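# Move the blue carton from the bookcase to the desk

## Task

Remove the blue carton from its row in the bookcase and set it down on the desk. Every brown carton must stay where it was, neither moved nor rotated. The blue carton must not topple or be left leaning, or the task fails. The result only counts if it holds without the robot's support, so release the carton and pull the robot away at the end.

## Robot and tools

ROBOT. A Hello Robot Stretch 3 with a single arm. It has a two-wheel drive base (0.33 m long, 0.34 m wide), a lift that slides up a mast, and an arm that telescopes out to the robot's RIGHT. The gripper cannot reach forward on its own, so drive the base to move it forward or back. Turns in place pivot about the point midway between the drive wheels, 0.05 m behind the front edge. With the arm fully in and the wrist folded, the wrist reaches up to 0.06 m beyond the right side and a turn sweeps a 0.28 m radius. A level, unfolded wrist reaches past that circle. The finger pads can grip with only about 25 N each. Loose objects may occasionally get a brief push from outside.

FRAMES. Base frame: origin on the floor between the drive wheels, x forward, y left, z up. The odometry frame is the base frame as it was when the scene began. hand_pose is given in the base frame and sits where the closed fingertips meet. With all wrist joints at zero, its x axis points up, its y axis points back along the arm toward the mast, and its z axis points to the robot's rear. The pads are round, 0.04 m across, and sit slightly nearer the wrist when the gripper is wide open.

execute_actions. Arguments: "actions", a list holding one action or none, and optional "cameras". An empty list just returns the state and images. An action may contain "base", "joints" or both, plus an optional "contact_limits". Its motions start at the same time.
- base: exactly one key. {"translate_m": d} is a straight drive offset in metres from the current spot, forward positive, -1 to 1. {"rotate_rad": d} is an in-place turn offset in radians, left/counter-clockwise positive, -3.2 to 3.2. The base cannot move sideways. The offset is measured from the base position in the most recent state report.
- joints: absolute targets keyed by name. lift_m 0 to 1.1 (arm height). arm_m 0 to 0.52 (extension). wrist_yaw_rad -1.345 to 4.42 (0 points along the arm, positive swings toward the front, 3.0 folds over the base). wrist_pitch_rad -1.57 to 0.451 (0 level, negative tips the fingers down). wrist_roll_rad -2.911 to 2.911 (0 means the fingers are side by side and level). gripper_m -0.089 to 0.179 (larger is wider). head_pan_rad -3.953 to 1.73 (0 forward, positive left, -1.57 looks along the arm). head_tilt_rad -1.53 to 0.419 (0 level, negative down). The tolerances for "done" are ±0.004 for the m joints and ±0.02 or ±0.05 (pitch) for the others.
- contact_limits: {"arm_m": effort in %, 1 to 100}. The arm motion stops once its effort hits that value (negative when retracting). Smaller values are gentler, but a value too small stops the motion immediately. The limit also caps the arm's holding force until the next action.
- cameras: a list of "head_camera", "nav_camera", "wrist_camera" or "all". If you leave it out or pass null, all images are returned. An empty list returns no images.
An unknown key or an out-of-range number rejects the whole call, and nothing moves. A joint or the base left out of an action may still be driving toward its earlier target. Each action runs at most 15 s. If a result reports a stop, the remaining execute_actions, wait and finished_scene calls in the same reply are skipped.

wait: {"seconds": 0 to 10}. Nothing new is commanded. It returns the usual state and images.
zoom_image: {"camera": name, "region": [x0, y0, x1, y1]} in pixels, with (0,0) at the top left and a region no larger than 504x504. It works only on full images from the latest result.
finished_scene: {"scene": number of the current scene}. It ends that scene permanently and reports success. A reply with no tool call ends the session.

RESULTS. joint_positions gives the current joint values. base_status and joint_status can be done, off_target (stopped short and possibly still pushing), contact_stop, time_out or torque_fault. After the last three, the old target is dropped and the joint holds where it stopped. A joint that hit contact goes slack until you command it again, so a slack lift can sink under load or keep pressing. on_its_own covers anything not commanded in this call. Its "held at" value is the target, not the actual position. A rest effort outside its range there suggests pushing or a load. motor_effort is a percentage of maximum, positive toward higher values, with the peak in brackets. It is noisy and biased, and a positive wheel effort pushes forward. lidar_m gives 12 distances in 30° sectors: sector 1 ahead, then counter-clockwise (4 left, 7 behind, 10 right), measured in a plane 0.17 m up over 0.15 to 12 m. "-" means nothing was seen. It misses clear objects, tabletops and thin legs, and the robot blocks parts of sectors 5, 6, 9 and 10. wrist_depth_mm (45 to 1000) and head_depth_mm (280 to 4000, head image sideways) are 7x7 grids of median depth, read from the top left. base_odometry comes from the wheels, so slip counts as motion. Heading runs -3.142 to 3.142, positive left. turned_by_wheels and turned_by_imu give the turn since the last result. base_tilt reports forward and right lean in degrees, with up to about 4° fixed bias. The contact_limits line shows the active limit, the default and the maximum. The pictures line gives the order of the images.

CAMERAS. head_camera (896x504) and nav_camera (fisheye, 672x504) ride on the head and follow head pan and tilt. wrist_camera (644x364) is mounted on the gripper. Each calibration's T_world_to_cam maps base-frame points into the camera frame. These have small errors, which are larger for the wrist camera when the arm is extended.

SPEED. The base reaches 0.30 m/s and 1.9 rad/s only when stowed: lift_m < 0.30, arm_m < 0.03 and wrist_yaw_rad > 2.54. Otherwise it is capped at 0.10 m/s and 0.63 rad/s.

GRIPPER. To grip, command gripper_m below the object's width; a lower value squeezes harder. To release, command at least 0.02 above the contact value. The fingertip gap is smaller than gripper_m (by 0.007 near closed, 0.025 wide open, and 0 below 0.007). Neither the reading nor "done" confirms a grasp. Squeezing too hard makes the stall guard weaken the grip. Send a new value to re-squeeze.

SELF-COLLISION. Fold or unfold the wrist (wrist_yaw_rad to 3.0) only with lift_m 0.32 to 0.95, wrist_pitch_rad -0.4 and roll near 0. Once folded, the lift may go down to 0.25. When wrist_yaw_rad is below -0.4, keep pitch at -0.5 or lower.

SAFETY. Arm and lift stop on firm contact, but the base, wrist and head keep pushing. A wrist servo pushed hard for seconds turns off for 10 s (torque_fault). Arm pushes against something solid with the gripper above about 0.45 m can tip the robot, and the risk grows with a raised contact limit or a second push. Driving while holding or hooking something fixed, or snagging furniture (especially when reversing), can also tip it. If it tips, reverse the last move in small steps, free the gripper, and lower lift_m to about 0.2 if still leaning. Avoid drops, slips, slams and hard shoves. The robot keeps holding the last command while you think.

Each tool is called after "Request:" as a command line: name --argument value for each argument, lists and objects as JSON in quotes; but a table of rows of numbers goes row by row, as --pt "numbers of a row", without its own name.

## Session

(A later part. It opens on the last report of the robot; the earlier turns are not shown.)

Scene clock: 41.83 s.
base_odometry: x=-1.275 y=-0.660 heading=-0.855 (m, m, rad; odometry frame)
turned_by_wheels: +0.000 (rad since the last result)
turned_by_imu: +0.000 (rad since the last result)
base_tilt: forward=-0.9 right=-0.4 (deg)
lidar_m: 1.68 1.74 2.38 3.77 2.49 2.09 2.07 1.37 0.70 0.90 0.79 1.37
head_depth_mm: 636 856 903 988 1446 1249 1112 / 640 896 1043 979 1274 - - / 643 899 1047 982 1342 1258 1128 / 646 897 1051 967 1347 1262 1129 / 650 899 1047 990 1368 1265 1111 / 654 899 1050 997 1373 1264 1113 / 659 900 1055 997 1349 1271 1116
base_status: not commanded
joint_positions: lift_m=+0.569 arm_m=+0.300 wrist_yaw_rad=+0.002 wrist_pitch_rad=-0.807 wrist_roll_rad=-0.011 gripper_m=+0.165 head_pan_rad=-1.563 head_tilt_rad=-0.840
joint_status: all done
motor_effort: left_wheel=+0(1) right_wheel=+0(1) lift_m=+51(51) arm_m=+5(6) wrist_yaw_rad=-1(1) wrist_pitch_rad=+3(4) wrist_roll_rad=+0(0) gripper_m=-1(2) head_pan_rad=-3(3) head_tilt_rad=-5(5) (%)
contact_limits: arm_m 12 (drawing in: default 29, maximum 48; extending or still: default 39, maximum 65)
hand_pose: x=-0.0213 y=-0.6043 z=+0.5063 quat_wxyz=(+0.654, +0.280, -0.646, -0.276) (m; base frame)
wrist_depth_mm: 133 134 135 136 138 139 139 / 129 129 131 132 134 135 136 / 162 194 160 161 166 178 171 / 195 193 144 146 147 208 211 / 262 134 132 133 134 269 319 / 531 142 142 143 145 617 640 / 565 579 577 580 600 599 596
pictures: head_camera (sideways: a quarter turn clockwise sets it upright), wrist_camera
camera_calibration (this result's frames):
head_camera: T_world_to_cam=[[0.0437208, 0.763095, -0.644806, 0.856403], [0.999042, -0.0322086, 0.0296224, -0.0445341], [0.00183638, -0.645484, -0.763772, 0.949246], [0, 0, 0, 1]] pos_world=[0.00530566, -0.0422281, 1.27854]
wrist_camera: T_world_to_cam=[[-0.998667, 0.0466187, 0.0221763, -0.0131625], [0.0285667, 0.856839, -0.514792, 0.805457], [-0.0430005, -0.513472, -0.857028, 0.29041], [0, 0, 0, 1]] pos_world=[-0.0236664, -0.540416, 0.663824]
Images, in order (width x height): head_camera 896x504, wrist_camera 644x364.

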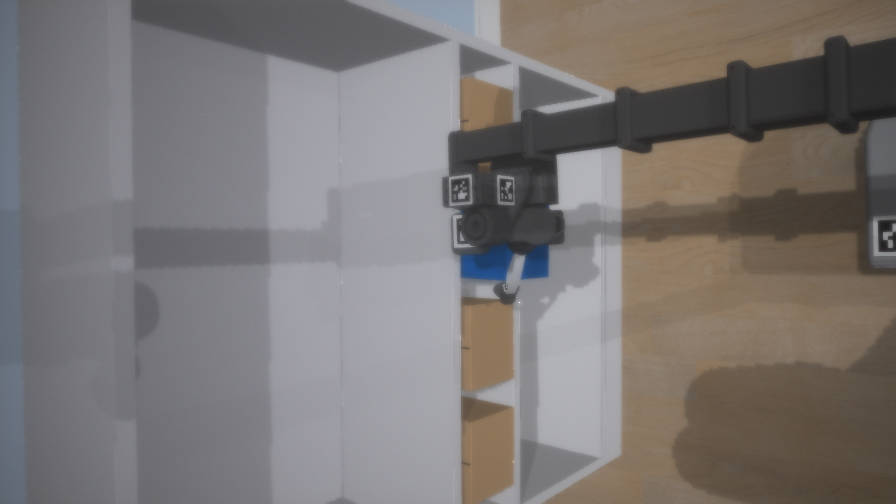

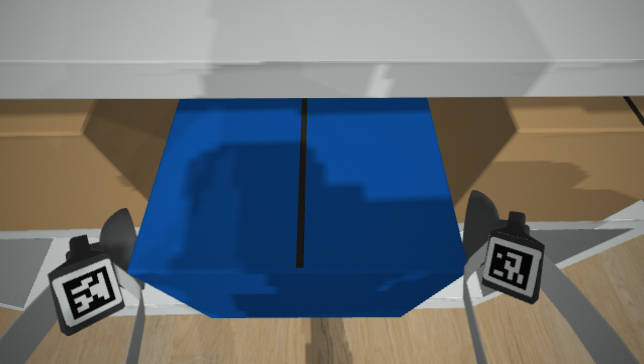

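Request:
execute_actions --actions '[{"joints":{"arm_m":0.35,"gripper_m":0.154},"contact_limits":{"arm_m":12}}]' --cameras '["wrist_camera"]'

Request:
execute_actions --actions '[{"joints":{"gripper_m":0.085}}]' --cameras '[]'

Request:
execute_actions --actions '[{"joints":{"arm_m":0.28,"gripper_m":0.085}}]' --cameras '["wrist_camera"]'

Scene clock: 43.87 s.
base_odometry: x=-1.275 y=-0.660 heading=-0.855 (m, m, rad; odometry frame)
turned_by_wheels: +0.000 (rad since the last result)
turned_by_imu: +0.000 (rad since the last result)
base_tilt: forward=-0.9 right=-0.4 (deg)
lidar_m: 1.68 1.74 2.39 3.77 2.49 2.10 2.08 1.37 0.70 0.90 0.79 1.37
head_depth_mm: 635 854 905 989 1445 1253 1111 / 638 898 1043 979 1337 - - / 643 896 1043 - 1356 1263 1127 / 646 900 1046 990 1348 1261 1129 / 650 899 1045 989 1364 1260 1113 / 653 901 1051 994 1369 1267 1115 / 658 900 1055 997 1349 1271 1116
base_status: not commanded
joint_positions: lift_m=+0.569 arm_m=+0.350 wrist_yaw_rad=+0.002 wrist_pitch_rad=-0.808 wrist_roll_rad=-0.011 gripper_m=+0.154 head_pan_rad=-1.563 head_tilt_rad=-0.840
joint_status: all done
motor_effort: left_wheel=+1(1) right_wheel=-1(1) lift_m=+50(52) arm_m=+6(6) wrist_yaw_rad=-1(2) wrist_pitch_rad=+3(4) wrist_roll_rad=+0(0) gripper_m=-10(100) head_pan_rad=-3(3) head_tilt_rad=-5(5) (%)
contact_limits: arm_m 12 (drawing in: default 29, maximum 48; extending or still: default 39, maximum 65)
hand_pose: x=-0.0213 y=-0.6542 z=+0.5063 quat_wxyz=(+0.654, +0.280, -0.646, -0.276) (m; base frame)
wrist_depth_mm: 134 135 136 137 138 139 140 / 118 119 119 120 121 122 123 / 106 106 107 107 108 109 109 / 103 104 105 107 108 109 111 / 149 133 132 132 133 - 152 / 188 166 148 148 148 462 254 / 569 510 519 562 558 587 598
pictures: wrist_camera
camera_calibration (this result's frames):
wrist_camera: T_world_to_cam=[[-0.998667, 0.046581, 0.0222237, -0.0108846], [0.0285218, 0.856982, -0.514556, 0.848207], [-0.0430139, -0.513237, -0.857169, 0.265002], [0, 0, 0, 1]] pos_world=[-0.0236637, -0.590382, 0.663844]
Images, in order (width x height): wrist_camera 644x364.

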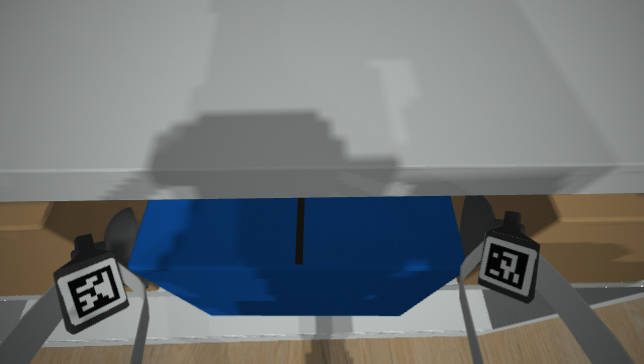

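Scene clock: 45.03 s.
base_odometry: x=-1.275 y=-0.660 heading=-0.855 (m, m, rad; odometry frame)
turned_by_wheels: +0.000 (rad since the last result)
turned_by_imu: +0.000 (rad since the last result)
base_tilt: forward=-1.0 right=-0.4 (deg)
lidar_m: 1.68 1.74 2.38 3.78 2.49 2.10 2.07 1.37 0.70 0.90 0.79 1.37
head_depth_mm: 637 854 906 989 1443 1251 1114 / 639 897 1044 982 1332 - - / 644 897 1042 - 1361 1258 1128 / 648 897 1046 989 1360 1262 1130 / 649 900 1045 992 1369 1262 1114 / 654 900 1049 994 1371 1262 1116 / 660 899 1054 998 1354 1268 1117
base_status: not commanded
joint_positions: lift_m=+0.569 arm_m=+0.350 wrist_yaw_rad=+0.000 wrist_pitch_rad=-0.805 wrist_roll_rad=-0.011 gripper_m=+0.122 head_pan_rad=-1.563 head_tilt_rad=-0.840
joint_status: gripper_m off_target (ended at +0.122, target +0.085)
motor_effort: left_wheel=+1(0) right_wheel=-1(1) lift_m=+48(50) arm_m=+6(6) wrist_yaw_rad=+0(1) wrist_pitch_rad=+2(3) wrist_roll_rad=+0(0) gripper_m=-100(100) head_pan_rad=-4(3) head_tilt_rad=-5(5) (%)
hand_pose: x=-0.0217 y=-0.6547 z=+0.5067 quat_wxyz=(+0.654, +0.279, -0.647, -0.276) (m; base frame)
wrist_depth_mm: 134 135 137 139 140 140 141 / 119 120 121 121 122 124 123 / 106 107 107 109 109 110 110 / 102 103 104 106 107 109 110 / 150 134 132 134 134 156 152 / 201 236 156 165 175 479 250 / 573 520 518 546 564 575 600
pictures: none
No camera images: the call's "cameras" was empty. Leave "cameras" out to get every camera's image.

Scene clock: 46.73 s.
base_odometry: x=-1.275 y=-0.660 heading=-0.855 (m, m, rad; odometry frame)
turned_by_wheels: +0.000 (rad since the last result)
turned_by_imu: +0.000 (rad since the last result)
base_tilt: forward=-1.0 right=-0.4 (deg)
lidar_m: 1.68 1.74 2.38 3.77 2.49 2.09 2.08 1.37 0.70 0.90 0.79 1.37
head_depth_mm: 636 856 907 989 1437 1255 1113 / 639 896 1044 983 1278 - - / 644 899 1046 976 1343 1258 1127 / 646 899 1046 969 1342 1257 1133 / 650 899 1052 992 1370 1264 1114 / 655 901 1050 996 1364 1269 1114 / 660 900 1053 994 1349 1265 1118
base_status: not commanded
joint_positions: lift_m=+0.569 arm_m=+0.280 wrist_yaw_rad=+0.000 wrist_pitch_rad=-0.802 wrist_roll_rad=-0.014 gripper_m=+0.092 head_pan_rad=-1.563 head_tilt_rad=-0.840
joint_status: gripper_m off_target (ended at +0.092, target +0.085); the others done
motor_effort: left_wheel=+0(1) right_wheel=-1(1) lift_m=+48(48) arm_m=-6(7) wrist_yaw_rad=+0(0) wrist_pitch_rad=+1(2) wrist_roll_rad=+2(2) gripper_m=-100(100) head_pan_rad=-3(3) head_tilt_rad=-5(5) (%)
hand_pose: x=-0.0217 y=-0.5861 z=+0.5072 quat_wxyz=(+0.656, +0.278, -0.646, -0.275) (m; base frame)
wrist_depth_mm: 137 138 139 140 141 142 144 / 170 184 172 174 175 178 177 / 182 197 161 162 168 199 191 / 228 220 146 147 148 240 246 / 554 134 133 134 135 401 369 / 540 534 157 166 195 628 650 / 569 580 582 575 594 590 598
pictures: wrist_camera
camera_calibration (this result's frames):
wrist_camera: T_world_to_cam=[[-0.998623, 0.04656, 0.0241593, -0.0154106], [0.0272651, 0.854202, -0.519226, 0.791063], [-0.0448121, -0.517852, -0.854295, 0.29652], [0, 0, 0, 1]] pos_world=[-0.0236701, -0.521456, 0.664428]
Images, in order (width x height): wrist_camera 644x364.

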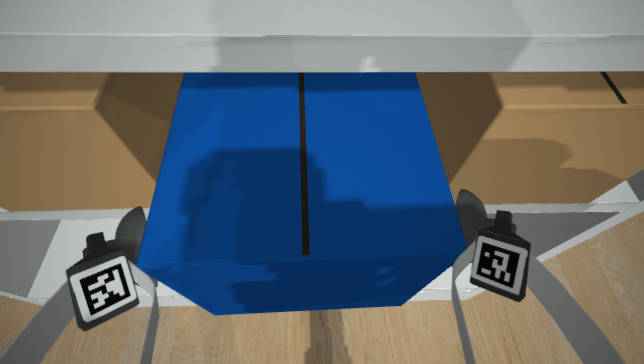

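Request:
execute_actions --actions '[{"joints":{"arm_m":0.265}}]' --cameras '[]'

Request:
execute_actions --actions '[{"joints":{"gripper_m":0.179}}]' --cameras '[]'

Request:
execute_actions --actions '[{"joints":{"gripper_m":0.179,"lift_m":0.59}}]' --cameras '[]'

Request:
execute_actions --actions '[{"joints":{"arm_m":0.31},"contact_limits":{"arm_m":12}}]' --cameras '["wrist_camera"]'

Scene clock: 48.20 s.
base_odometry: x=-1.275 y=-0.660 heading=-0.855 (m, m, rad; odometry frame)
turned_by_wheels: +0.000 (rad since the last result)
turned_by_imu: +0.000 (rad since the last result)
base_tilt: forward=-0.9 right=-0.4 (deg)
lidar_m: 1.68 1.74 2.39 3.77 2.49 2.10 2.07 1.37 0.71 0.90 0.79 1.37
head_depth_mm: 637 855 905 990 1445 1257 1112 / 640 898 1045 980 1274 - - / 643 898 1047 966 1344 1257 1125 / 646 899 1046 967 1339 1260 1131 / 650 897 1045 993 1365 1259 1114 / 654 900 1049 993 1367 1265 1113 / 659 902 1058 996 1352 1268 1121
base_status: not commanded
joint_positions: lift_m=+0.569 arm_m=+0.265 wrist_yaw_rad=+0.000 wrist_pitch_rad=-0.802 wrist_roll_rad=-0.014 gripper_m=+0.089 head_pan_rad=-1.563 head_tilt_rad=-0.840
joint_status: all done
motor_effort: left_wheel=+0(0) right_wheel=-1(2) lift_m=+48(48) arm_m=-6(6) wrist_yaw_rad=+2(0) wrist_pitch_rad=+1(1) wrist_roll_rad=+2(2) gripper_m=-72(93) head_pan_rad=-3(3) head_tilt_rad=-5(5) (%)
hand_pose: x=-0.0217 y=-0.5711 z=+0.5072 quat_wxyz=(+0.656, +0.278, -0.646, -0.275) (m; base frame)
wrist_depth_mm: 145 146 146 148 150 150 151 / 181 211 181 182 194 190 191 / 203 212 161 163 167 215 215 / 254 243 145 147 148 271 287 / 566 135 133 134 135 413 699 / 545 349 156 167 187 618 640 / 574 590 592 582 597 606 607
pictures: none
No camera images: the call's "cameras" was empty. Leave "cameras" out to get every camera's image.

Scene clock: 49.60 s.
base_odometry: x=-1.275 y=-0.660 heading=-0.855 (m, m, rad; odometry frame)
turned_by_wheels: +0.000 (rad since the last result)
turned_by_imu: +0.000 (rad since the last result)
base_tilt: forward=-1.0 right=-0.4 (deg)
lidar_m: 1.68 1.74 2.39 3.34 2.49 2.09 2.08 1.37 0.71 0.90 0.79 1.37
head_depth_mm: 637 853 904 989 1443 1255 1115 / 640 895 1043 985 1279 - - / 643 897 1041 967 1336 1257 1127 / 646 899 1046 970 1342 1264 1129 / 649 899 1047 992 1370 1269 1114 / 655 901 1049 991 1368 1268 1113 / 659 899 1053 996 1346 1270 1115
base_status: not commanded
joint_positions: lift_m=+0.569 arm_m=+0.265 wrist_yaw_rad=+0.000 wrist_pitch_rad=-0.804 wrist_roll_rad=-0.014 gripper_m=+0.157 head_pan_rad=-1.563 head_tilt_rad=-0.840
joint_status: gripper_m off_target (ended at +0.157, target +0.179)
motor_effort: left_wheel=+0(1) right_wheel=-1(1) lift_m=+48(49) arm_m=-5(6) wrist_yaw_rad=+0(0) wrist_pitch_rad=+2(2) wrist_roll_rad=+2(2) gripper_m=+99(99) head_pan_rad=-3(3) head_tilt_rad=-5(5) (%)
hand_pose: x=-0.0217 y=-0.5707 z=+0.5069 quat_wxyz=(+0.655, +0.279, -0.646, -0.275) (m; base frame)
wrist_depth_mm: 147 146 147 149 149 151 152 / 182 212 180 183 194 189 189 / 202 213 161 163 167 215 216 / 257 245 146 147 148 269 287 / 554 134 133 133 134 410 696 / 554 151 156 168 204 622 650 / 578 589 580 581 590 601 603
pictures: none
No camera images: the call's "cameras" was empty. Leave "cameras" out to get every camera's image.

Scene clock: 50.53 s.
base_odometry: x=-1.275 y=-0.660 heading=-0.855 (m, m, rad; odometry frame)
turned_by_wheels: +0.000 (rad since the last result)
turned_by_imu: +0.000 (rad since the last result)
base_tilt: forward=-1.0 right=-0.4 (deg)
lidar_m: 1.67 1.74 2.39 3.78 2.49 2.09 2.07 1.37 0.70 0.90 0.79 1.37
head_depth_mm: 636 855 902 986 1446 1255 1123 / 640 896 1043 981 1270 - - / 642 898 1043 967 1344 1257 1128 / 646 897 1046 967 1342 1263 1131 / 649 897 1049 991 1369 1267 1112 / 654 901 1051 993 1372 1266 1114 / 659 902 1056 994 1349 1271 1118
base_status: not commanded
joint_positions: lift_m=+0.589 arm_m=+0.265 wrist_yaw_rad=+0.000 wrist_pitch_rad=-0.807 wrist_roll_rad=-0.014 gripper_m=+0.179 head_pan_rad=-1.563 head_tilt_rad=-0.840
joint_status: all done
motor_effort: left_wheel=+0(1) right_wheel=-1(1) lift_m=+51(49) arm_m=-5(5) wrist_yaw_rad=+1(1) wrist_pitch_rad=+3(3) wrist_roll_rad=+2(2) gripper_m=-1(99) head_pan_rad=-3(3) head_tilt_rad=-5(5) (%)
hand_pose: x=-0.0217 y=-0.5702 z=+0.5264 quat_wxyz=(+0.655, +0.279, -0.645, -0.276) (m; base frame)
wrist_depth_mm: 166 167 169 169 171 173 173 / 170 172 172 174 175 178 179 / 204 225 186 187 196 215 216 / 257 258 168 168 173 273 292 / 573 598 153 154 156 583 737 / - 562 159 171 207 645 678 / 587 606 609 604 610 616 622
pictures: none
No camera images: the call's "cameras" was empty. Leave "cameras" out to get every camera's image.

Scene clock: 51.97 s.
base_odometry: x=-1.275 y=-0.660 heading=-0.855 (m, m, rad; odometry frame)
turned_by_wheels: +0.000 (rad since the last result)
turned_by_imu: +0.000 (rad since the last result)
base_tilt: forward=-1.0 right=-0.4 (deg)
lidar_m: 1.68 1.74 2.39 3.77 2.50 2.10 2.07 1.37 0.70 0.90 0.79 1.37
head_depth_mm: 634 854 904 989 1446 1253 1122 / 639 897 1042 982 1272 - - / 643 898 1044 984 1338 1257 1126 / 647 897 1048 987 1344 1260 1128 / 650 897 1046 988 1371 1264 1112 / 654 898 1051 992 1370 1265 1113 / 659 899 1054 993 1343 1264 1118
base_status: not commanded
joint_positions: lift_m=+0.589 arm_m=+0.310 wrist_yaw_rad=+0.000 wrist_pitch_rad=-0.807 wrist_roll_rad=-0.014 gripper_m=+0.179 head_pan_rad=-1.563 head_tilt_rad=-0.840
joint_status: all done
motor_effort: left_wheel=+0(0) right_wheel=-2(1) lift_m=+51(51) arm_m=+5(5) wrist_yaw_rad=+1(1) wrist_pitch_rad=+3(3) wrist_roll_rad=+2(2) gripper_m=+1(0) head_pan_rad=-3(3) head_tilt_rad=-5(5) (%)
contact_limits: arm_m 12 (drawing in: default 29, maximum 48; extending or still: default 39, maximum 65)
hand_pose: x=-0.0217 y=-0.6145 z=+0.5264 quat_wxyz=(+0.655, +0.280, -0.645, -0.276) (m; base frame)
wrist_depth_mm: 165 166 168 169 172 172 173 / 146 147 148 150 151 151 153 / 140 141 143 144 147 148 150 / 175 196 168 169 173 198 189 / 227 225 153 154 156 238 271 / - 342 141 141 142 579 656 / 580 549 131 131 132 632 598
pictures: wrist_camera
camera_calibration (this result's frames):
wrist_camera: T_world_to_cam=[[-0.998622, 0.0465151, 0.024303, -0.0146584], [0.0273537, 0.856524, -0.515382, 0.824608], [-0.0447892, -0.514007, -0.856616, 0.301829], [0, 0, 0, 1]] pos_world=[-0.0236756, -0.550472, 0.683896]
Images, in order (width x height): wrist_camera 644x364.

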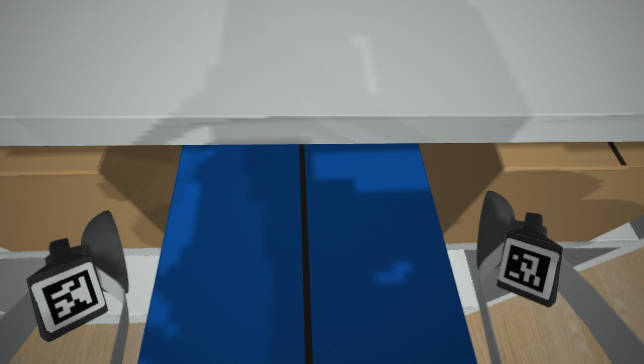

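Request:
execute_actions --actions '[{"joints":{"lift_m":0.577,"gripper_m":0.16,"arm_m":0.32},"contact_limits":{"arm_m":12}}]' --cameras '["wrist_camera"]'

Request:
execute_actions --actions '[{"joints":{"gripper_m":0.09}}]' --cameras '[]'

Request:
execute_actions --actions '[{"joints":{"gripper_m":0.09,"arm_m":0.29}}]' --cameras '[]'

Request:
execute_actions --actions '[{"joints":{"lift_m":0.59}}]' --cameras '["wrist_camera"]'

Scene clock: 53.50 s.
base_odometry: x=-1.275 y=-0.660 heading=-0.855 (m, m, rad; odometry frame)
turned_by_wheels: +0.000 (rad since the last result)
turned_by_imu: +0.000 (rad since the last result)
base_tilt: forward=-0.9 right=-0.4 (deg)
lidar_m: 1.68 1.74 2.39 3.34 2.49 2.10 2.08 1.37 0.70 0.90 0.79 1.37
head_depth_mm: 637 854 903 987 1438 1258 1122 / 639 897 1041 980 1270 - - / 642 896 1046 984 1338 1260 1130 / 646 898 1047 986 1339 1256 1128 / 651 898 1049 989 1364 1265 1113 / 654 897 1051 991 1370 1262 1113 / 659 899 1054 996 1347 1266 1115
base_status: not commanded
joint_positions: lift_m=+0.578 arm_m=+0.320 wrist_yaw_rad=+0.000 wrist_pitch_rad=-0.807 wrist_roll_rad=-0.014 gripper_m=+0.160 head_pan_rad=-1.563 head_tilt_rad=-0.840
joint_status: all done
motor_effort: left_wheel=+1(1) right_wheel=+0(1) lift_m=+14(49) arm_m=+5(4) wrist_yaw_rad=+0(0) wrist_pitch_rad=+3(3) wrist_roll_rad=+2(2) gripper_m=+0(100) head_pan_rad=-3(3) head_tilt_rad=-5(5) (%)
contact_limits: arm_m 12 (drawing in: default 29, maximum 48; extending or still: default 39, maximum 65)
hand_pose: x=-0.0217 y=-0.6244 z=+0.5146 quat_wxyz=(+0.655, +0.280, -0.645, -0.276) (m; base frame)
wrist_depth_mm: 146 148 150 150 152 153 153 / 130 130 131 132 133 134 135 / 126 127 128 130 130 133 134 / 161 181 154 155 158 183 169 / 210 145 141 141 142 216 233 / 520 129 129 130 131 514 650 / 585 123 120 121 121 591 603
pictures: wrist_camera
camera_calibration (this result's frames):
wrist_camera: T_world_to_cam=[[-0.998622, 0.0465089, 0.0243157, -0.0139213], [0.0273545, 0.85667, -0.51514, 0.827044], [-0.0447891, -0.513764, -0.856761, 0.286897], [0, 0, 0, 1]] pos_world=[-0.0236756, -0.560459, 0.672184]
Images, in order (width x height): wrist_camera 644x364.

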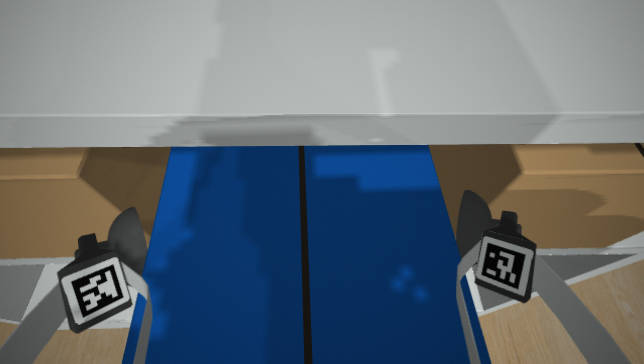

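Scene clock: 54.70 s.
base_odometry: x=-1.275 y=-0.660 heading=-0.855 (m, m, rad; odometry frame)
turned_by_wheels: +0.000 (rad since the last result)
turned_by_imu: +0.000 (rad since the last result)
base_tilt: forward=-1.0 right=-0.4 (deg)
lidar_m: 1.68 1.75 2.39 3.76 2.49 2.10 2.08 1.37 0.71 0.90 0.79 1.37
head_depth_mm: 636 856 905 987 1441 1252 1122 / 640 897 1042 984 1274 - - / 643 897 1044 986 1338 1259 1130 / 646 896 1044 987 1331 1260 1132 / 650 899 1044 989 1366 1261 1111 / 655 900 1049 993 1371 1264 1111 / 658 900 1055 999 1347 1263 1114
base_status: not commanded
joint_positions: lift_m=+0.578 arm_m=+0.320 wrist_yaw_rad=+0.000 wrist_pitch_rad=-0.809 wrist_roll_rad=-0.014 gripper_m=+0.124 head_pan_rad=-1.563 head_tilt_rad=-0.840
joint_status: gripper_m off_target (ended at +0.124, target +0.090)
motor_effort: left_wheel=+1(1) right_wheel=-1(1) lift_m=+15(15) arm_m=+5(5) wrist_yaw_rad=+2(1) wrist_pitch_rad=+4(4) wrist_roll_rad=+2(2) gripper_m=-100(100) head_pan_rad=-3(3) head_tilt_rad=-5(5) (%)
hand_pose: x=-0.0217 y=-0.6239 z=+0.5143 quat_wxyz=(+0.655, +0.280, -0.645, -0.277) (m; base frame)
wrist_depth_mm: 145 146 148 149 151 152 153 / 129 129 130 131 133 134 135 / 127 127 129 130 131 133 134 / 161 182 154 155 156 187 170 / 211 144 140 140 141 226 237 / 533 129 129 130 129 502 632 / 579 122 119 120 121 598 609
pictures: none
No camera images: the call's "cameras" was empty. Leave "cameras" out to get every camera's image.

Scene clock: 55.90 s.
base_odometry: x=-1.275 y=-0.660 heading=-0.855 (m, m, rad; odometry frame)
turned_by_wheels: +0.000 (rad since the last result)
turned_by_imu: +0.000 (rad since the last result)
base_tilt: forward=-1.0 right=-0.4 (deg)
lidar_m: 1.68 1.75 2.38 3.76 2.49 2.10 2.07 1.37 0.70 0.90 0.79 1.37
head_depth_mm: 637 855 905 987 1446 1256 1123 / 639 896 1042 980 1269 - - / 642 897 1042 983 1339 1256 1132 / 646 900 1045 964 1327 1258 1128 / 651 899 1050 994 1368 1264 1110 / 654 900 1052 995 1374 1263 1112 / 658 899 1052 996 1348 1268 1117
base_status: not commanded
joint_positions: lift_m=+0.578 arm_m=+0.290 wrist_yaw_rad=+0.000 wrist_pitch_rad=-0.810 wrist_roll_rad=-0.014 gripper_m=+0.099 head_pan_rad=-1.563 head_tilt_rad=-0.840
joint_status: gripper_m off_target (ended at +0.099, target +0.090); the others done
motor_effort: left_wheel=+1(0) right_wheel=-2(0) lift_m=+15(14) arm_m=-6(6) wrist_yaw_rad=+0(1) wrist_pitch_rad=+5(5) wrist_roll_rad=+2(2) gripper_m=-100(100) head_pan_rad=-3(3) head_tilt_rad=-5(5) (%)
hand_pose: x=-0.0217 y=-0.5945 z=+0.5141 quat_wxyz=(+0.654, +0.281, -0.645, -0.277) (m; base frame)
wrist_depth_mm: 145 147 148 149 150 152 152 / 141 142 143 144 145 147 148 / 174 195 170 170 175 186 183 / 212 215 153 154 155 226 227 / 529 144 140 141 141 390 355 / 535 129 129 129 130 627 653 / 575 123 119 120 120 580 620
pictures: none
No camera images: the call's "cameras" was empty. Leave "cameras" out to get every camera's image.

Scene clock: 56.70 s.
base_odometry: x=-1.275 y=-0.660 heading=-0.855 (m, m, rad; odometry frame)
turned_by_wheels: +0.000 (rad since the last result)
turned_by_imu: +0.000 (rad since the last result)
base_tilt: forward=-1.0 right=-0.4 (deg)
lidar_m: 1.68 1.74 2.38 3.36 2.49 2.09 2.08 1.37 0.71 0.90 0.79 1.37
head_depth_mm: 637 854 903 987 1441 1251 1120 / 639 897 1045 984 1272 - - / 643 896 1042 985 1337 1259 1130 / 646 897 1044 973 1342 1266 1130 / 651 900 1047 990 1371 1265 1112 / 654 897 1052 994 1370 1263 1115 / 660 902 1056 994 1351 1267 1115
base_status: not commanded
joint_positions: lift_m=+0.589 arm_m=+0.290 wrist_yaw_rad=+0.000 wrist_pitch_rad=-0.814 wrist_roll_rad=-0.014 gripper_m=+0.091 head_pan_rad=-1.563 head_tilt_rad=-0.840
joint_status: all done
on_its_own: gripper_m moved -0.008 to your old target +0.090
motor_effort: left_wheel=+1(0) right_wheel=+0(1) lift_m=+52(52) arm_m=-6(6) wrist_yaw_rad=+1(1) wrist_pitch_rad=+7(7) wrist_roll_rad=+2(2) gripper_m=-69(100) head_pan_rad=-3(3) head_tilt_rad=-5(5) (%)
hand_pose: x=-0.0217 y=-0.5937 z=+0.5251 quat_wxyz=(+0.654, +0.282, -0.645, -0.279) (m; base frame)
wrist_depth_mm: 162 163 164 166 167 170 171 / 147 148 149 150 152 153 155 / 180 194 168 169 173 195 191 / 215 217 154 155 156 230 231 / 537 144 141 141 141 347 352 / 545 129 128 129 130 635 671 / 600 122 119 119 120 617 613
pictures: wrist_camera
camera_calibration (this result's frames):
wrist_camera: T_world_to_cam=[[-0.998615, 0.046609, 0.0243917, -0.015585], [0.0277333, 0.860451, -0.508777, 0.805019], [-0.0447014, -0.507396, -0.860553, 0.317428], [0, 0, 0, 1]] pos_world=[-0.0236998, -0.530892, 0.683119]
Images, in order (width x height): wrist_camera 644x364.

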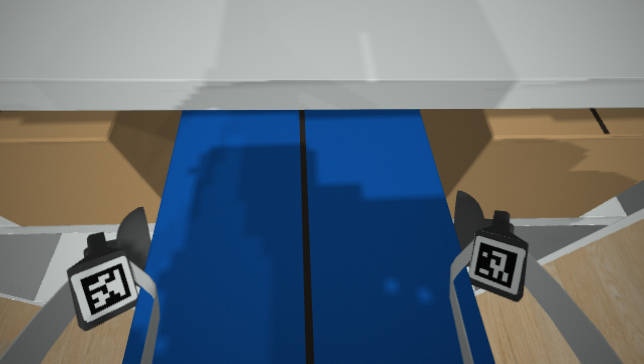

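Request:
execute_actions --actions '[{"joints":{"arm_m":0.005}}]' --cameras '["wrist_camera"]'

Request:
execute_actions --actions '[{"base":{"rotate_rad":1.75},"joints":{"head_pan_rad":0,"head_tilt_rad":-0.4}}]'

Scene clock: 60.50 s.
base_odometry: x=-1.275 y=-0.660 heading=-0.855 (m, m, rad; odometry frame)
turned_by_wheels: +0.000 (rad since the last result)
turned_by_imu: +0.000 (rad since the last result)
base_tilt: forward=-1.0 right=-0.5 (deg)
lidar_m: 1.68 1.74 2.40 3.35 2.49 2.10 2.08 1.37 0.70 0.90 0.80 1.37
head_depth_mm: 635 854 904 989 1450 1254 1120 / 640 896 1043 979 1336 1279 - / 643 897 1044 990 1337 754 - / 647 898 1046 1017 834 733 1110 / 651 900 1048 993 1371 1263 1115 / 654 899 1049 994 1374 1263 1116 / 660 901 1053 996 1340 1264 1118
base_status: not commanded
joint_positions: lift_m=+0.589 arm_m=+0.005 wrist_yaw_rad=+0.000 wrist_pitch_rad=-0.816 wrist_roll_rad=-0.014 gripper_m=+0.097 head_pan_rad=-1.563 head_tilt_rad=-0.840
joint_status: all done
on_its_own: gripper_m is held at +0.096, not at your +0.090, by its stall guard, which is not easing now
motor_effort: left_wheel=+0(1) right_wheel=-1(1) lift_m=+52(52) arm_m=-5(7) wrist_yaw_rad=+0(1) wrist_pitch_rad=+7(7) wrist_roll_rad=+2(1) gripper_m=-63(66) head_pan_rad=-3(3) head_tilt_rad=-5(5) (%)
hand_pose: x=-0.0217 y=-0.3084 z=+0.5249 quat_wxyz=(+0.654, +0.282, -0.644, -0.279) (m; base frame)
wrist_depth_mm: 419 421 221 223 416 449 804 / 594 766 193 195 626 871 914 / 684 727 172 173 178 857 860 / 751 713 155 155 157 766 783 / 700 145 140 141 141 727 722 / 642 128 128 129 129 639 656 / 594 122 118 120 119 599 629
pictures: wrist_camera
camera_calibration (this result's frames):
wrist_camera: T_world_to_cam=[[-0.998615, 0.046579, 0.0244504, -0.0289156], [0.0277343, 0.861096, -0.507686, 0.559097], [-0.0447016, -0.506304, -0.861195, 0.462665], [0, 0, 0, 1]] pos_world=[-0.0236999, -0.24584, 0.682998]
Images, in order (width x height): wrist_camera 644x364.

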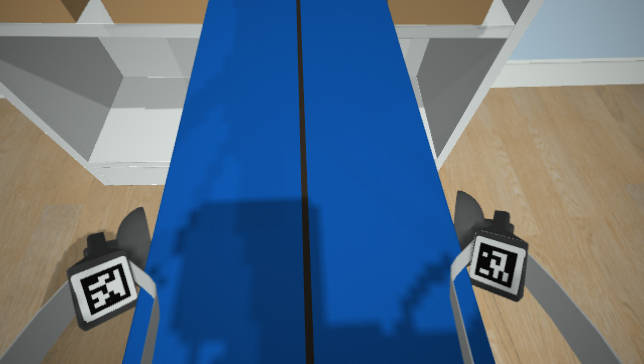

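Scene clock: 64.27 s.
base_odometry: x=-1.275 y=-0.660 heading=+0.895 (m, m, rad; odometry frame)
turned_by_wheels: +1.750 (rad since the last result)
turned_by_imu: +1.751 (rad since the last result)
base_tilt: forward=-0.9 right=-0.4 (deg)
lidar_m: 3.34 2.09 2.09 2.07 1.18 0.70 0.90 0.79 1.69 1.68 1.86 2.90
head_depth_mm: 3182 3461 3713 3163 2142 1643 1320 / 3223 3499 3701 3158 2173 1643 1325 / 3275 3539 3895 3216 2199 1658 1333 / 3305 3603 3968 3213 2191 1661 1344 / 3381 3694 3969 3240 2202 1664 1342 / 3470 3717 - 3282 2222 1676 1346 / 3491 3812 - 3285 2235 1693 1350
base_status: done
joint_positions: lift_m=+0.589 arm_m=+0.005 wrist_yaw_rad=+0.000 wrist_pitch_rad=-0.816 wrist_roll_rad=-0.014 gripper_m=+0.097 head_pan_rad=-0.007 head_tilt_rad=-0.408
joint_status: all done
on_its_own: gripper_m is held at +0.096, not at your +0.090, by its stall guard, which is not easing now
motor_effort: left_wheel=-3(9) right_wheel=+2(6) lift_m=+52(52) arm_m=-5(6) wrist_yaw_rad=+0(0) wrist_pitch_rad=+7(7) wrist_roll_rad=+2(1) gripper_m=-61(63) head_pan_rad=+4(41) head_tilt_rad=+4(31) (%)
hand_pose: x=-0.0217 y=-0.3084 z=+0.5249 quat_wxyz=(+0.654, +0.282, -0.644, -0.279) (m; base frame)
wrist_depth_mm: - - 222 222 - - - / 956 950 192 195 914 - - / 837 826 172 173 177 859 890 / 766 757 154 155 156 776 786 / 702 145 140 141 141 725 710 / 651 128 129 129 130 644 670 / 593 122 119 119 119 604 603
pictures: head_camera (sideways: a quarter turn clockwise sets it upright), nav_camera (sideways: a quarter turn counterclockwise sets it upright), wrist_camera
camera_calibration (this result's frames):
head_camera: T_world_to_cam=[[-0.423089, 0.05259, -0.904561, 1.19786], [0.0309374, 0.998571, 0.0435854, -0.0568278], [0.90556, -0.00954424, -0.424111, 0.501871], [0, 0, 0, 1]] pos_world=[0.0540865, -0.00145918, 1.29887]
nav_camera: T_world_to_cam=[[0.370071, 0.0272641, 0.928603, -1.16969], [0.00923005, -0.999628, 0.025671, 0.0244554], [0.928958, -0.000929042, -0.370185, 0.4347], [0, 0, 0, 1]] pos_world=[0.0288252, 0.0567407, 1.24647]
wrist_camera: T_world_to_cam=[[-0.998616, 0.04657, 0.0244587, -0.0289226], [0.0277223, 0.861096, -0.507686, 0.559099], [-0.0447042, -0.506305, -0.861195, 0.462664], [0, 0, 0, 1]] pos_world=[-0.0236991, -0.245842, 0.682998]
Images, in order (width x height): head_camera 896x504, nav_camera 672x504, wrist_camera 644x364.

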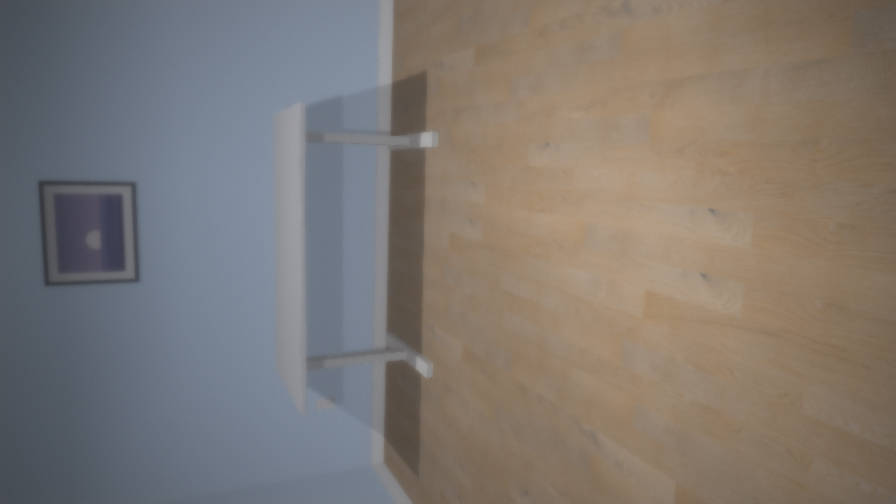

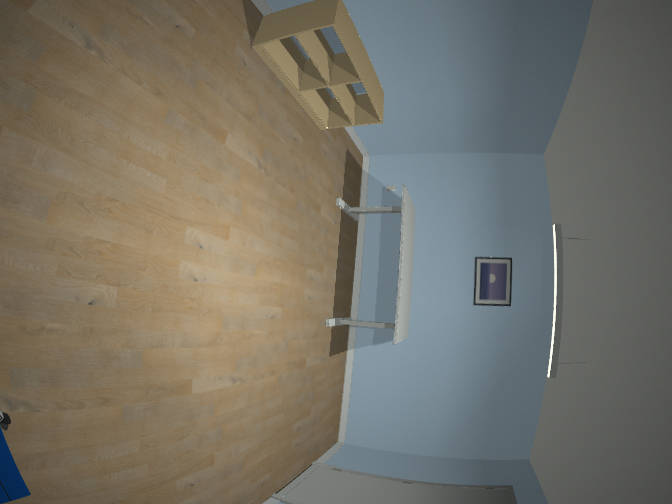

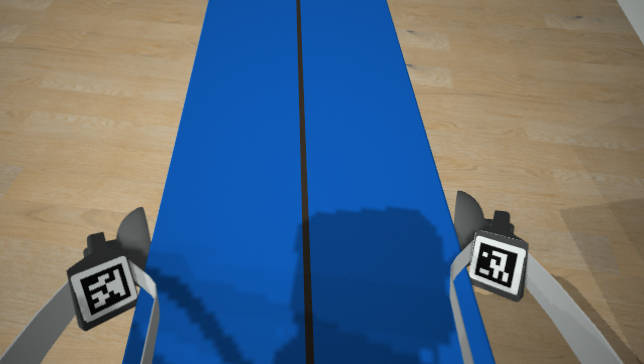

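Request:
execute_actions --actions '[{"base":{"translate_m":1},"joints":{"lift_m":0.96}}]' --cameras '[]'

Request:
execute_actions --actions '[{"base":{"translate_m":1},"joints":{"head_tilt_rad":-0.7}}]' --cameras '[]'

Request:
execute_actions --actions '[{"base":{"translate_m":0.4}}]' --cameras '["head_camera"]'

Scene clock: 75.67 s.
base_odometry: x=-0.650 y=+0.120 heading=+0.895 (m, m, rad; odometry frame)
turned_by_wheels: +0.000 (rad since the last result)
turned_by_imu: +0.001 (rad since the last result)
base_tilt: forward=-0.9 right=-0.4 (deg)
lidar_m: 2.52 2.10 1.53 1.90 2.10 1.61 1.68 2.14 1.86 1.85 2.05 2.37
head_depth_mm: 2333 2505 2687 2883 2148 1644 1322 / 2373 2541 2666 2939 2175 1652 1329 / 2399 2599 2720 2990 2179 1657 1333 / 2432 2650 2770 3036 2184 1659 1339 / 2459 2697 2816 3083 2213 1671 1344 / 2508 2726 2892 2995 2221 1683 1347 / 2568 2798 3004 3236 2248 1692 1351
base_status: done
joint_positions: lift_m=+0.959 arm_m=+0.005 wrist_yaw_rad=+0.000 wrist_pitch_rad=-0.816 wrist_roll_rad=-0.014 gripper_m=+0.097 head_pan_rad=-0.007 head_tilt_rad=-0.408
joint_status: all done
on_its_own: gripper_m is held at +0.096, not at your +0.090, by its stall guard, which is not easing now
motor_effort: left_wheel=-4(4) right_wheel=+2(6) lift_m=+52(49) arm_m=-6(6) wrist_yaw_rad=+0(0) wrist_pitch_rad=+7(7) wrist_roll_rad=+1(2) gripper_m=-64(63) head_pan_rad=+3(4) head_tilt_rad=+4(4) (%)
hand_pose: x=-0.0217 y=-0.3084 z=+0.8949 quat_wxyz=(+0.654, +0.282, -0.644, -0.279) (m; base frame)
wrist_depth_mm: - - 220 225 - - - / - - 195 194 - - - / - - 172 173 178 - - / - - 154 155 157 - - / - 145 141 141 142 - - / - 128 129 129 130 - - / 939 122 118 119 119 912 959
pictures: none
No camera images: the call's "cameras" was empty. Leave "cameras" out to get every camera's image.

Scene clock: 86.63 s.
base_odometry: x=-0.024 y=+0.900 heading=+0.895 (m, m, rad; odometry frame)
turned_by_wheels: +0.000 (rad since the last result)
turned_by_imu: +0.001 (rad since the last result)
base_tilt: forward=-1.0 right=-0.5 (deg)
lidar_m: 1.83 1.56 1.42 1.34 1.53 2.92 2.59 2.48 2.03 2.01 2.22 1.44
head_depth_mm: 1504 1607 1255 1861 1600 1337 1148 / 1516 1623 1265 1990 1606 1343 1149 / 1541 1656 1274 1993 1606 1343 1152 / 1574 1678 1280 2014 1612 1351 1157 / 1592 1713 1294 2027 1620 1347 1159 / 1624 1732 1371 2035 1611 1351 1161 / 1640 1760 1374 1909 1628 1359 1162
base_status: done
joint_positions: lift_m=+0.959 arm_m=+0.005 wrist_yaw_rad=+0.000 wrist_pitch_rad=-0.816 wrist_roll_rad=-0.014 gripper_m=+0.097 head_pan_rad=-0.007 head_tilt_rad=-0.691
joint_status: all done
on_its_own: gripper_m is held at +0.096, not at your +0.090, by its stall guard, which is not easing now
motor_effort: left_wheel=-4(6) right_wheel=+1(6) lift_m=+52(52) arm_m=-5(6) wrist_yaw_rad=+0(1) wrist_pitch_rad=+7(7) wrist_roll_rad=+2(2) gripper_m=-63(62) head_pan_rad=+4(3) head_tilt_rad=-4(27) (%)
hand_pose: x=-0.0217 y=-0.3084 z=+0.8949 quat_wxyz=(+0.654, +0.282, -0.644, -0.279) (m; base frame)
wrist_depth_mm: - - 221 223 - - - / - - 194 195 - - - / - - 172 172 177 - - / - - 155 155 156 - - / - 145 140 140 142 - - / - 128 129 129 129 - - / 932 122 118 119 119 870 930
pictures: none
No camera images: the call's "cameras" was empty. Leave "cameras" out to get every camera's image.

Scene clock: 91.60 s.
base_odometry: x=+0.226 y=+1.212 heading=+0.895 (m, m, rad; odometry frame)
turned_by_wheels: +0.000 (rad since the last result)
turned_by_imu: +0.001 (rad since the last result)
base_tilt: forward=-1.0 right=-0.4 (deg)
lidar_m: 1.44 1.20 1.66 1.27 1.84 2.92 2.98 2.57 2.08 2.06 1.76 1.10
head_depth_mm: 1167 1318 1145 870 1596 1334 1153 / 1188 1343 1151 874 1600 1343 1150 / 1202 1366 1157 910 1610 1350 1154 / 1215 1388 1163 913 1612 1350 1159 / 1240 1406 1170 914 1622 1356 1162 / 1261 1435 1179 919 1627 1354 1162 / 1278 1448 1177 958 1551 1357 1168
base_status: done
joint_positions: lift_m=+0.959 arm_m=+0.005 wrist_yaw_rad=+0.000 wrist_pitch_rad=-0.816 wrist_roll_rad=-0.014 gripper_m=+0.097 head_pan_rad=-0.007 head_tilt_rad=-0.691
joint_status: not commanded
on_its_own: gripper_m is held at +0.096, not at your +0.090, by its stall guard, which is not easing now
motor_effort: left_wheel=-3(5) right_wheel=+1(7) lift_m=+53(52) arm_m=-6(6) wrist_yaw_rad=+0(0) wrist_pitch_rad=+7(7) wrist_roll_rad=+1(2) gripper_m=-62(62) head_pan_rad=+3(4) head_tilt_rad=-4(4) (%)
hand_pose: x=-0.0217 y=-0.3084 z=+0.8949 quat_wxyz=(+0.654, +0.282, -0.644, -0.279) (m; base frame)
wrist_depth_mm: - - 221 221 - - - / - - 193 195 - - - / - - 172 173 178 - - / - - 154 155 157 - - / - 145 141 140 142 - - / - 128 128 128 129 - - / 927 122 119 119 120 912 960
pictures: head_camera (sideways: a quarter turn clockwise sets it upright)
camera_calibration (this result's frames):
head_camera: T_world_to_cam=[[-0.658736, 0.0541542, -0.750423, 0.998324], [0.0419955, 0.998498, 0.035192, -0.0459534], [0.751201, -0.00833216, -0.660021, 0.80974], [0, 0, 0, 1]] pos_world=[0.051284, -0.00143217, 1.28523]
Images, in order (width x height): head_camera 896x504.

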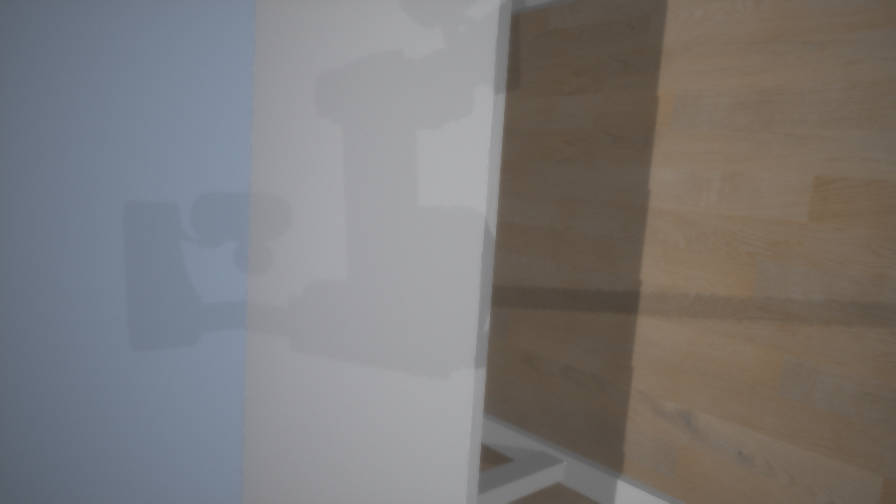

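Request:
execute_actions --actions '[{"base":{"translate_m":0.13}}]' --cameras '[]'

Request:
execute_actions --actions '[{"base":{"rotate_rad":1.42},"joints":{"head_pan_rad":-1.57}}]' --cameras '[]'

Request:
execute_actions --actions '[{"joints":{"arm_m":0.42,"lift_m":0.91}}]'

Scene clock: 94.17 s.
base_odometry: x=+0.307 y=+1.314 heading=+0.895 (m, m, rad; odometry frame)
turned_by_wheels: +0.000 (rad since the last result)
turned_by_imu: +0.000 (rad since the last result)
base_tilt: forward=-1.0 right=-0.4 (deg)
lidar_m: 1.31 1.08 1.65 1.24 1.40 2.88 3.09 2.59 2.11 2.10 1.60 1.00
head_depth_mm: 1061 1197 1148 869 767 1336 1147 / 1074 1221 1153 873 767 1340 1150 / 1093 1241 1153 877 771 1345 1149 / 1109 1259 1160 881 1487 1345 1155 / 1126 1283 1170 884 1500 1354 1158 / 1141 1298 1174 888 1501 1354 1161 / 1159 1324 1185 891 1478 1365 1162
base_status: done
joint_positions: lift_m=+0.959 arm_m=+0.005 wrist_yaw_rad=+0.000 wrist_pitch_rad=-0.816 wrist_roll_rad=-0.014 gripper_m=+0.097 head_pan_rad=-0.007 head_tilt_rad=-0.691
joint_status: not commanded
on_its_own: gripper_m is held at +0.096, not at your +0.090, by its stall guard, which is not easing now
motor_effort: left_wheel=-3(5) right_wheel=+1(6) lift_m=+52(52) arm_m=-6(6) wrist_yaw_rad=+0(1) wrist_pitch_rad=+7(7) wrist_roll_rad=+2(1) gripper_m=-62(63) head_pan_rad=+4(4) head_tilt_rad=-4(4) (%)
hand_pose: x=-0.0217 y=-0.3084 z=+0.8949 quat_wxyz=(+0.654, +0.282, -0.644, -0.279) (m; base frame)
wrist_depth_mm: - - 223 222 - - - / - - 194 194 - - - / - - 172 173 178 - - / - - 155 156 157 - - / - 145 140 141 142 - - / - 129 128 129 130 - - / 933 122 119 119 119 909 940
pictures: none
No camera images: the call's "cameras" was empty. Leave "cameras" out to get every camera's image.

Scene clock: 97.40 s.
base_odometry: x=+0.307 y=+1.314 heading=+2.315 (m, m, rad; odometry frame)
turned_by_wheels: +1.420 (rad since the last result)
turned_by_imu: +1.421 (rad since the last result)
base_tilt: forward=-1.0 right=-0.4 (deg)
lidar_m: 1.64 1.40 2.38 3.10 2.94 2.19 2.10 1.82 1.00 1.31 1.08 1.69
head_depth_mm: 1098 1252 1147 952 - - - / 1099 1247 1153 906 - - - / 1101 1247 1155 892 - - - / 1100 1251 1165 581 448 402 1131 / 1102 1254 1169 884 753 1288 1157 / 1098 1251 1177 889 1501 1361 1163 / 1103 1256 1184 892 782 1361 1162
base_status: done
joint_positions: lift_m=+0.959 arm_m=+0.005 wrist_yaw_rad=+0.000 wrist_pitch_rad=-0.816 wrist_roll_rad=-0.014 gripper_m=+0.097 head_pan_rad=-1.563 head_tilt_rad=-0.691
joint_status: all done
on_its_own: gripper_m is held at +0.096, not at your +0.090, by its stall guard, which is not easing now
motor_effort: left_wheel=-3(9) right_wheel=+2(8) lift_m=+52(52) arm_m=-5(6) wrist_yaw_rad=+1(0) wrist_pitch_rad=+7(7) wrist_roll_rad=+2(1) gripper_m=-62(63) head_pan_rad=-4(41) head_tilt_rad=-4(4) (%)
hand_pose: x=-0.0217 y=-0.3084 z=+0.8949 quat_wxyz=(+0.654, +0.282, -0.644, -0.279) (m; base frame)
wrist_depth_mm: 511 528 223 224 528 544 547 / 462 462 195 195 459 483 485 / 418 424 172 172 179 449 449 / - - 154 155 157 - - / - 145 140 141 141 - - / - 128 129 129 129 - - / 940 122 119 119 119 915 969
pictures: none
No camera images: the call's "cameras" was empty. Leave "cameras" out to get every camera's image.

Scene clock: 101.63 s.
base_odometry: x=+0.307 y=+1.314 heading=+2.315 (m, m, rad; odometry frame)
turned_by_wheels: +0.000 (rad since the last result)
turned_by_imu: +0.000 (rad since the last result)
base_tilt: forward=-1.0 right=-0.4 (deg)
lidar_m: 1.63 1.40 2.37 3.11 2.95 2.18 2.10 1.82 1.00 1.31 1.08 1.69
head_depth_mm: 1094 1247 - - 1475 1334 1144 / 1097 1204 1099 872 1478 1340 1148 / 1102 1198 1018 818 1484 1346 1150 / 1098 1226 864 785 1486 1351 1158 / 1098 1254 1169 884 1496 1352 1162 / 1101 1256 1176 889 1497 1355 1163 / 1103 1256 1180 893 781 1355 1162
base_status: not commanded
joint_positions: lift_m=+0.911 arm_m=+0.420 wrist_yaw_rad=+0.000 wrist_pitch_rad=-0.817 wrist_roll_rad=-0.013 gripper_m=+0.097 head_pan_rad=-1.563 head_tilt_rad=-0.691
joint_status: all done
on_its_own: gripper_m is held at +0.096, not at your +0.090, by its stall guard, which is not easing now
motor_effort: left_wheel=-3(3) right_wheel=+1(2) lift_m=+16(51) arm_m=+5(5) wrist_yaw_rad=+1(0) wrist_pitch_rad=+7(7) wrist_roll_rad=+1(2) gripper_m=-63(62) head_pan_rad=-3(4) head_tilt_rad=-4(5) (%)
hand_pose: x=-0.0217 y=-0.7225 z=+0.8461 quat_wxyz=(+0.653, +0.283, -0.645, -0.279) (m; base frame)
wrist_depth_mm: 443 446 222 223 448 465 463 / 389 393 194 196 392 403 409 / 348 355 171 173 178 362 367 / 317 321 155 155 157 331 333 / 290 145 140 141 141 306 302 / 272 129 128 129 129 268 281 / 248 122 119 119 119 253 257
pictures: head_camera (sideways: a quarter turn clockwise sets it upright), nav_camera (sideways: a quarter turn counterclockwise sets it upright), wrist_camera
camera_calibration (this result's frames):
head_camera: T_world_to_cam=[[0.0445788, 0.659543, -0.750344, 0.993931], [0.999003, -0.0274908, 0.0351878, -0.0517857], [0.00258033, -0.751164, -0.66011, 0.814423], [0, 0, 0, 1]] pos_world=[0.00532434, -0.045198, 1.28522]
nav_camera: T_world_to_cam=[[0.0345554, -0.614202, 0.788392, -0.984785], [-0.999335, -0.0304276, 0.0200963, 0.0378738], [0.0116456, -0.788562, -0.614845, 0.758633], [0, 0, 0, 1]] pos_world=[0.0630435, -0.00547583, 1.24208]
wrist_camera: T_world_to_cam=[[-0.9986, 0.0471806, 0.023905, -0.0165854], [0.0285656, 0.86148, -0.506988, 1.07842], [-0.0445137, -0.505595, -0.861622, 0.530502], [0, 0, 0, 1]] pos_world=[-0.0237533, -0.660037, 1.00424]
Images, in order (width x height): head_camera 896x504, nav_camera 672x504, wrist_camera 644x364.

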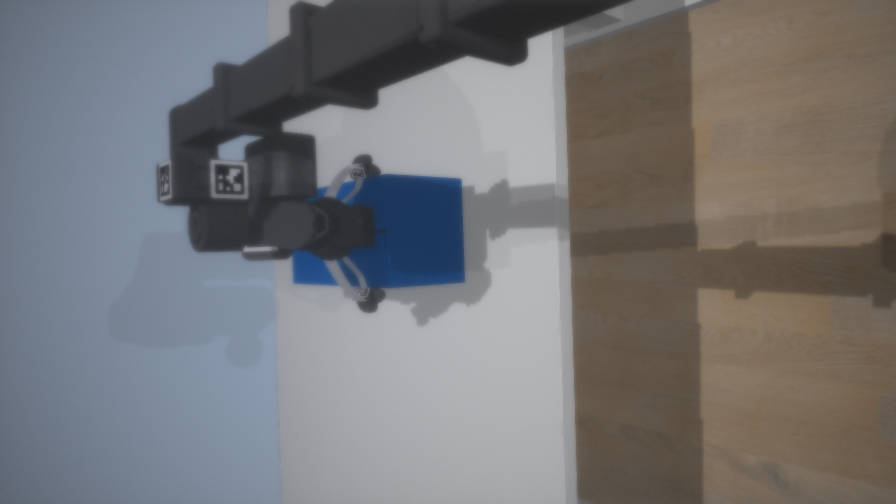

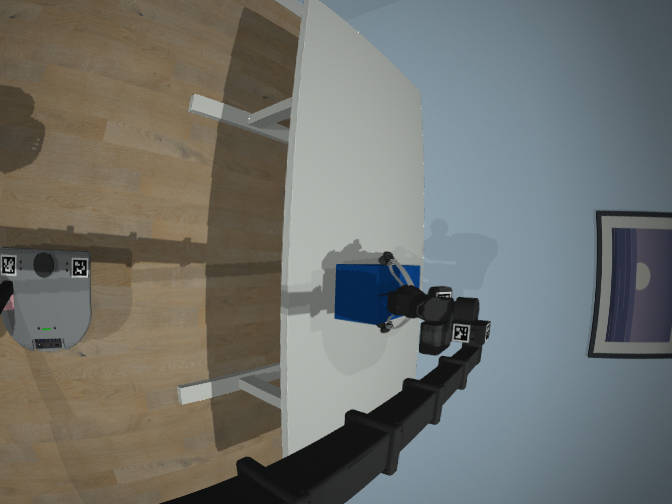

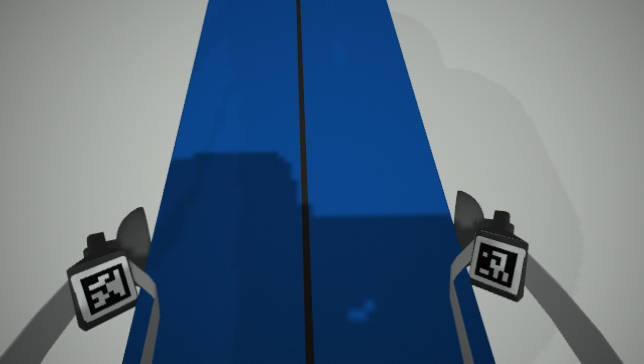

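Request:
execute_actions --actions '[{"joints":{"lift_m":0.878}}]' --cameras '["head_camera"]'

Scene clock: 102.93 s.
base_odometry: x=+0.307 y=+1.314 heading=+2.315 (m, m, rad; odometry frame)
turned_by_wheels: +0.000 (rad since the last result)
turned_by_imu: +0.000 (rad since the last result)
base_tilt: forward=-1.0 right=-0.4 (deg)
lidar_m: 1.64 1.40 2.38 3.09 2.94 2.18 2.10 1.82 1.00 1.31 1.08 1.69
head_depth_mm: 1098 1247 1202 - - 1308 1148 / 1098 1228 - 848 1479 1341 1150 / 1104 1219 - 811 1478 1348 1152 / 1098 1249 921 791 1493 1349 1155 / 1101 1252 1168 884 1493 1351 1160 / 1104 1250 1175 888 1500 1355 1162 / 1104 1252 1183 891 783 1361 1162
base_status: not commanded
joint_positions: lift_m=+0.879 arm_m=+0.420 wrist_yaw_rad=+0.000 wrist_pitch_rad=-0.817 wrist_roll_rad=-0.013 gripper_m=+0.097 head_pan_rad=-1.563 head_tilt_rad=-0.691
joint_status: all done
on_its_own: gripper_m is held at +0.096, not at your +0.090, by its stall guard, which is not easing now
motor_effort: left_wheel=-3(3) right_wheel=+2(3) lift_m=+15(15) arm_m=+5(5) wrist_yaw_rad=+0(1) wrist_pitch_rad=+7(8) wrist_roll_rad=+1(1) gripper_m=-62(62) head_pan_rad=-3(4) head_tilt_rad=-4(4) (%)
hand_pose: x=-0.0217 y=-0.7225 z=+0.8141 quat_wxyz=(+0.653, +0.283, -0.645, -0.279) (m; base frame)
wrist_depth_mm: 395 396 212 213 400 413 408 / 347 351 188 190 344 360 369 / 311 311 168 170 173 326 328 / 285 282 153 153 154 294 295 / 259 144 140 140 141 270 268 / 243 128 128 129 130 240 247 / 220 122 119 120 120 225 228
pictures: head_camera (sideways: a quarter turn clockwise sets it upright)
camera_calibration (this result's frames):
head_camera: T_world_to_cam=[[0.0445786, 0.659543, -0.750344, 0.993931], [0.999003, -0.0274905, 0.0351878, -0.0517857], [0.00258051, -0.751164, -0.66011, 0.814423], [0, 0, 0, 1]] pos_world=[0.00532435, -0.045198, 1.28522]
Images, in order (width x height): head_camera 896x504.

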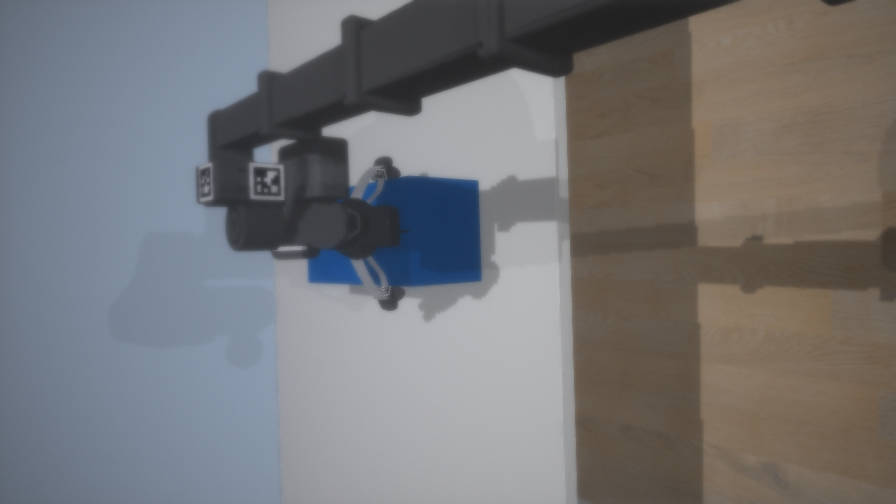

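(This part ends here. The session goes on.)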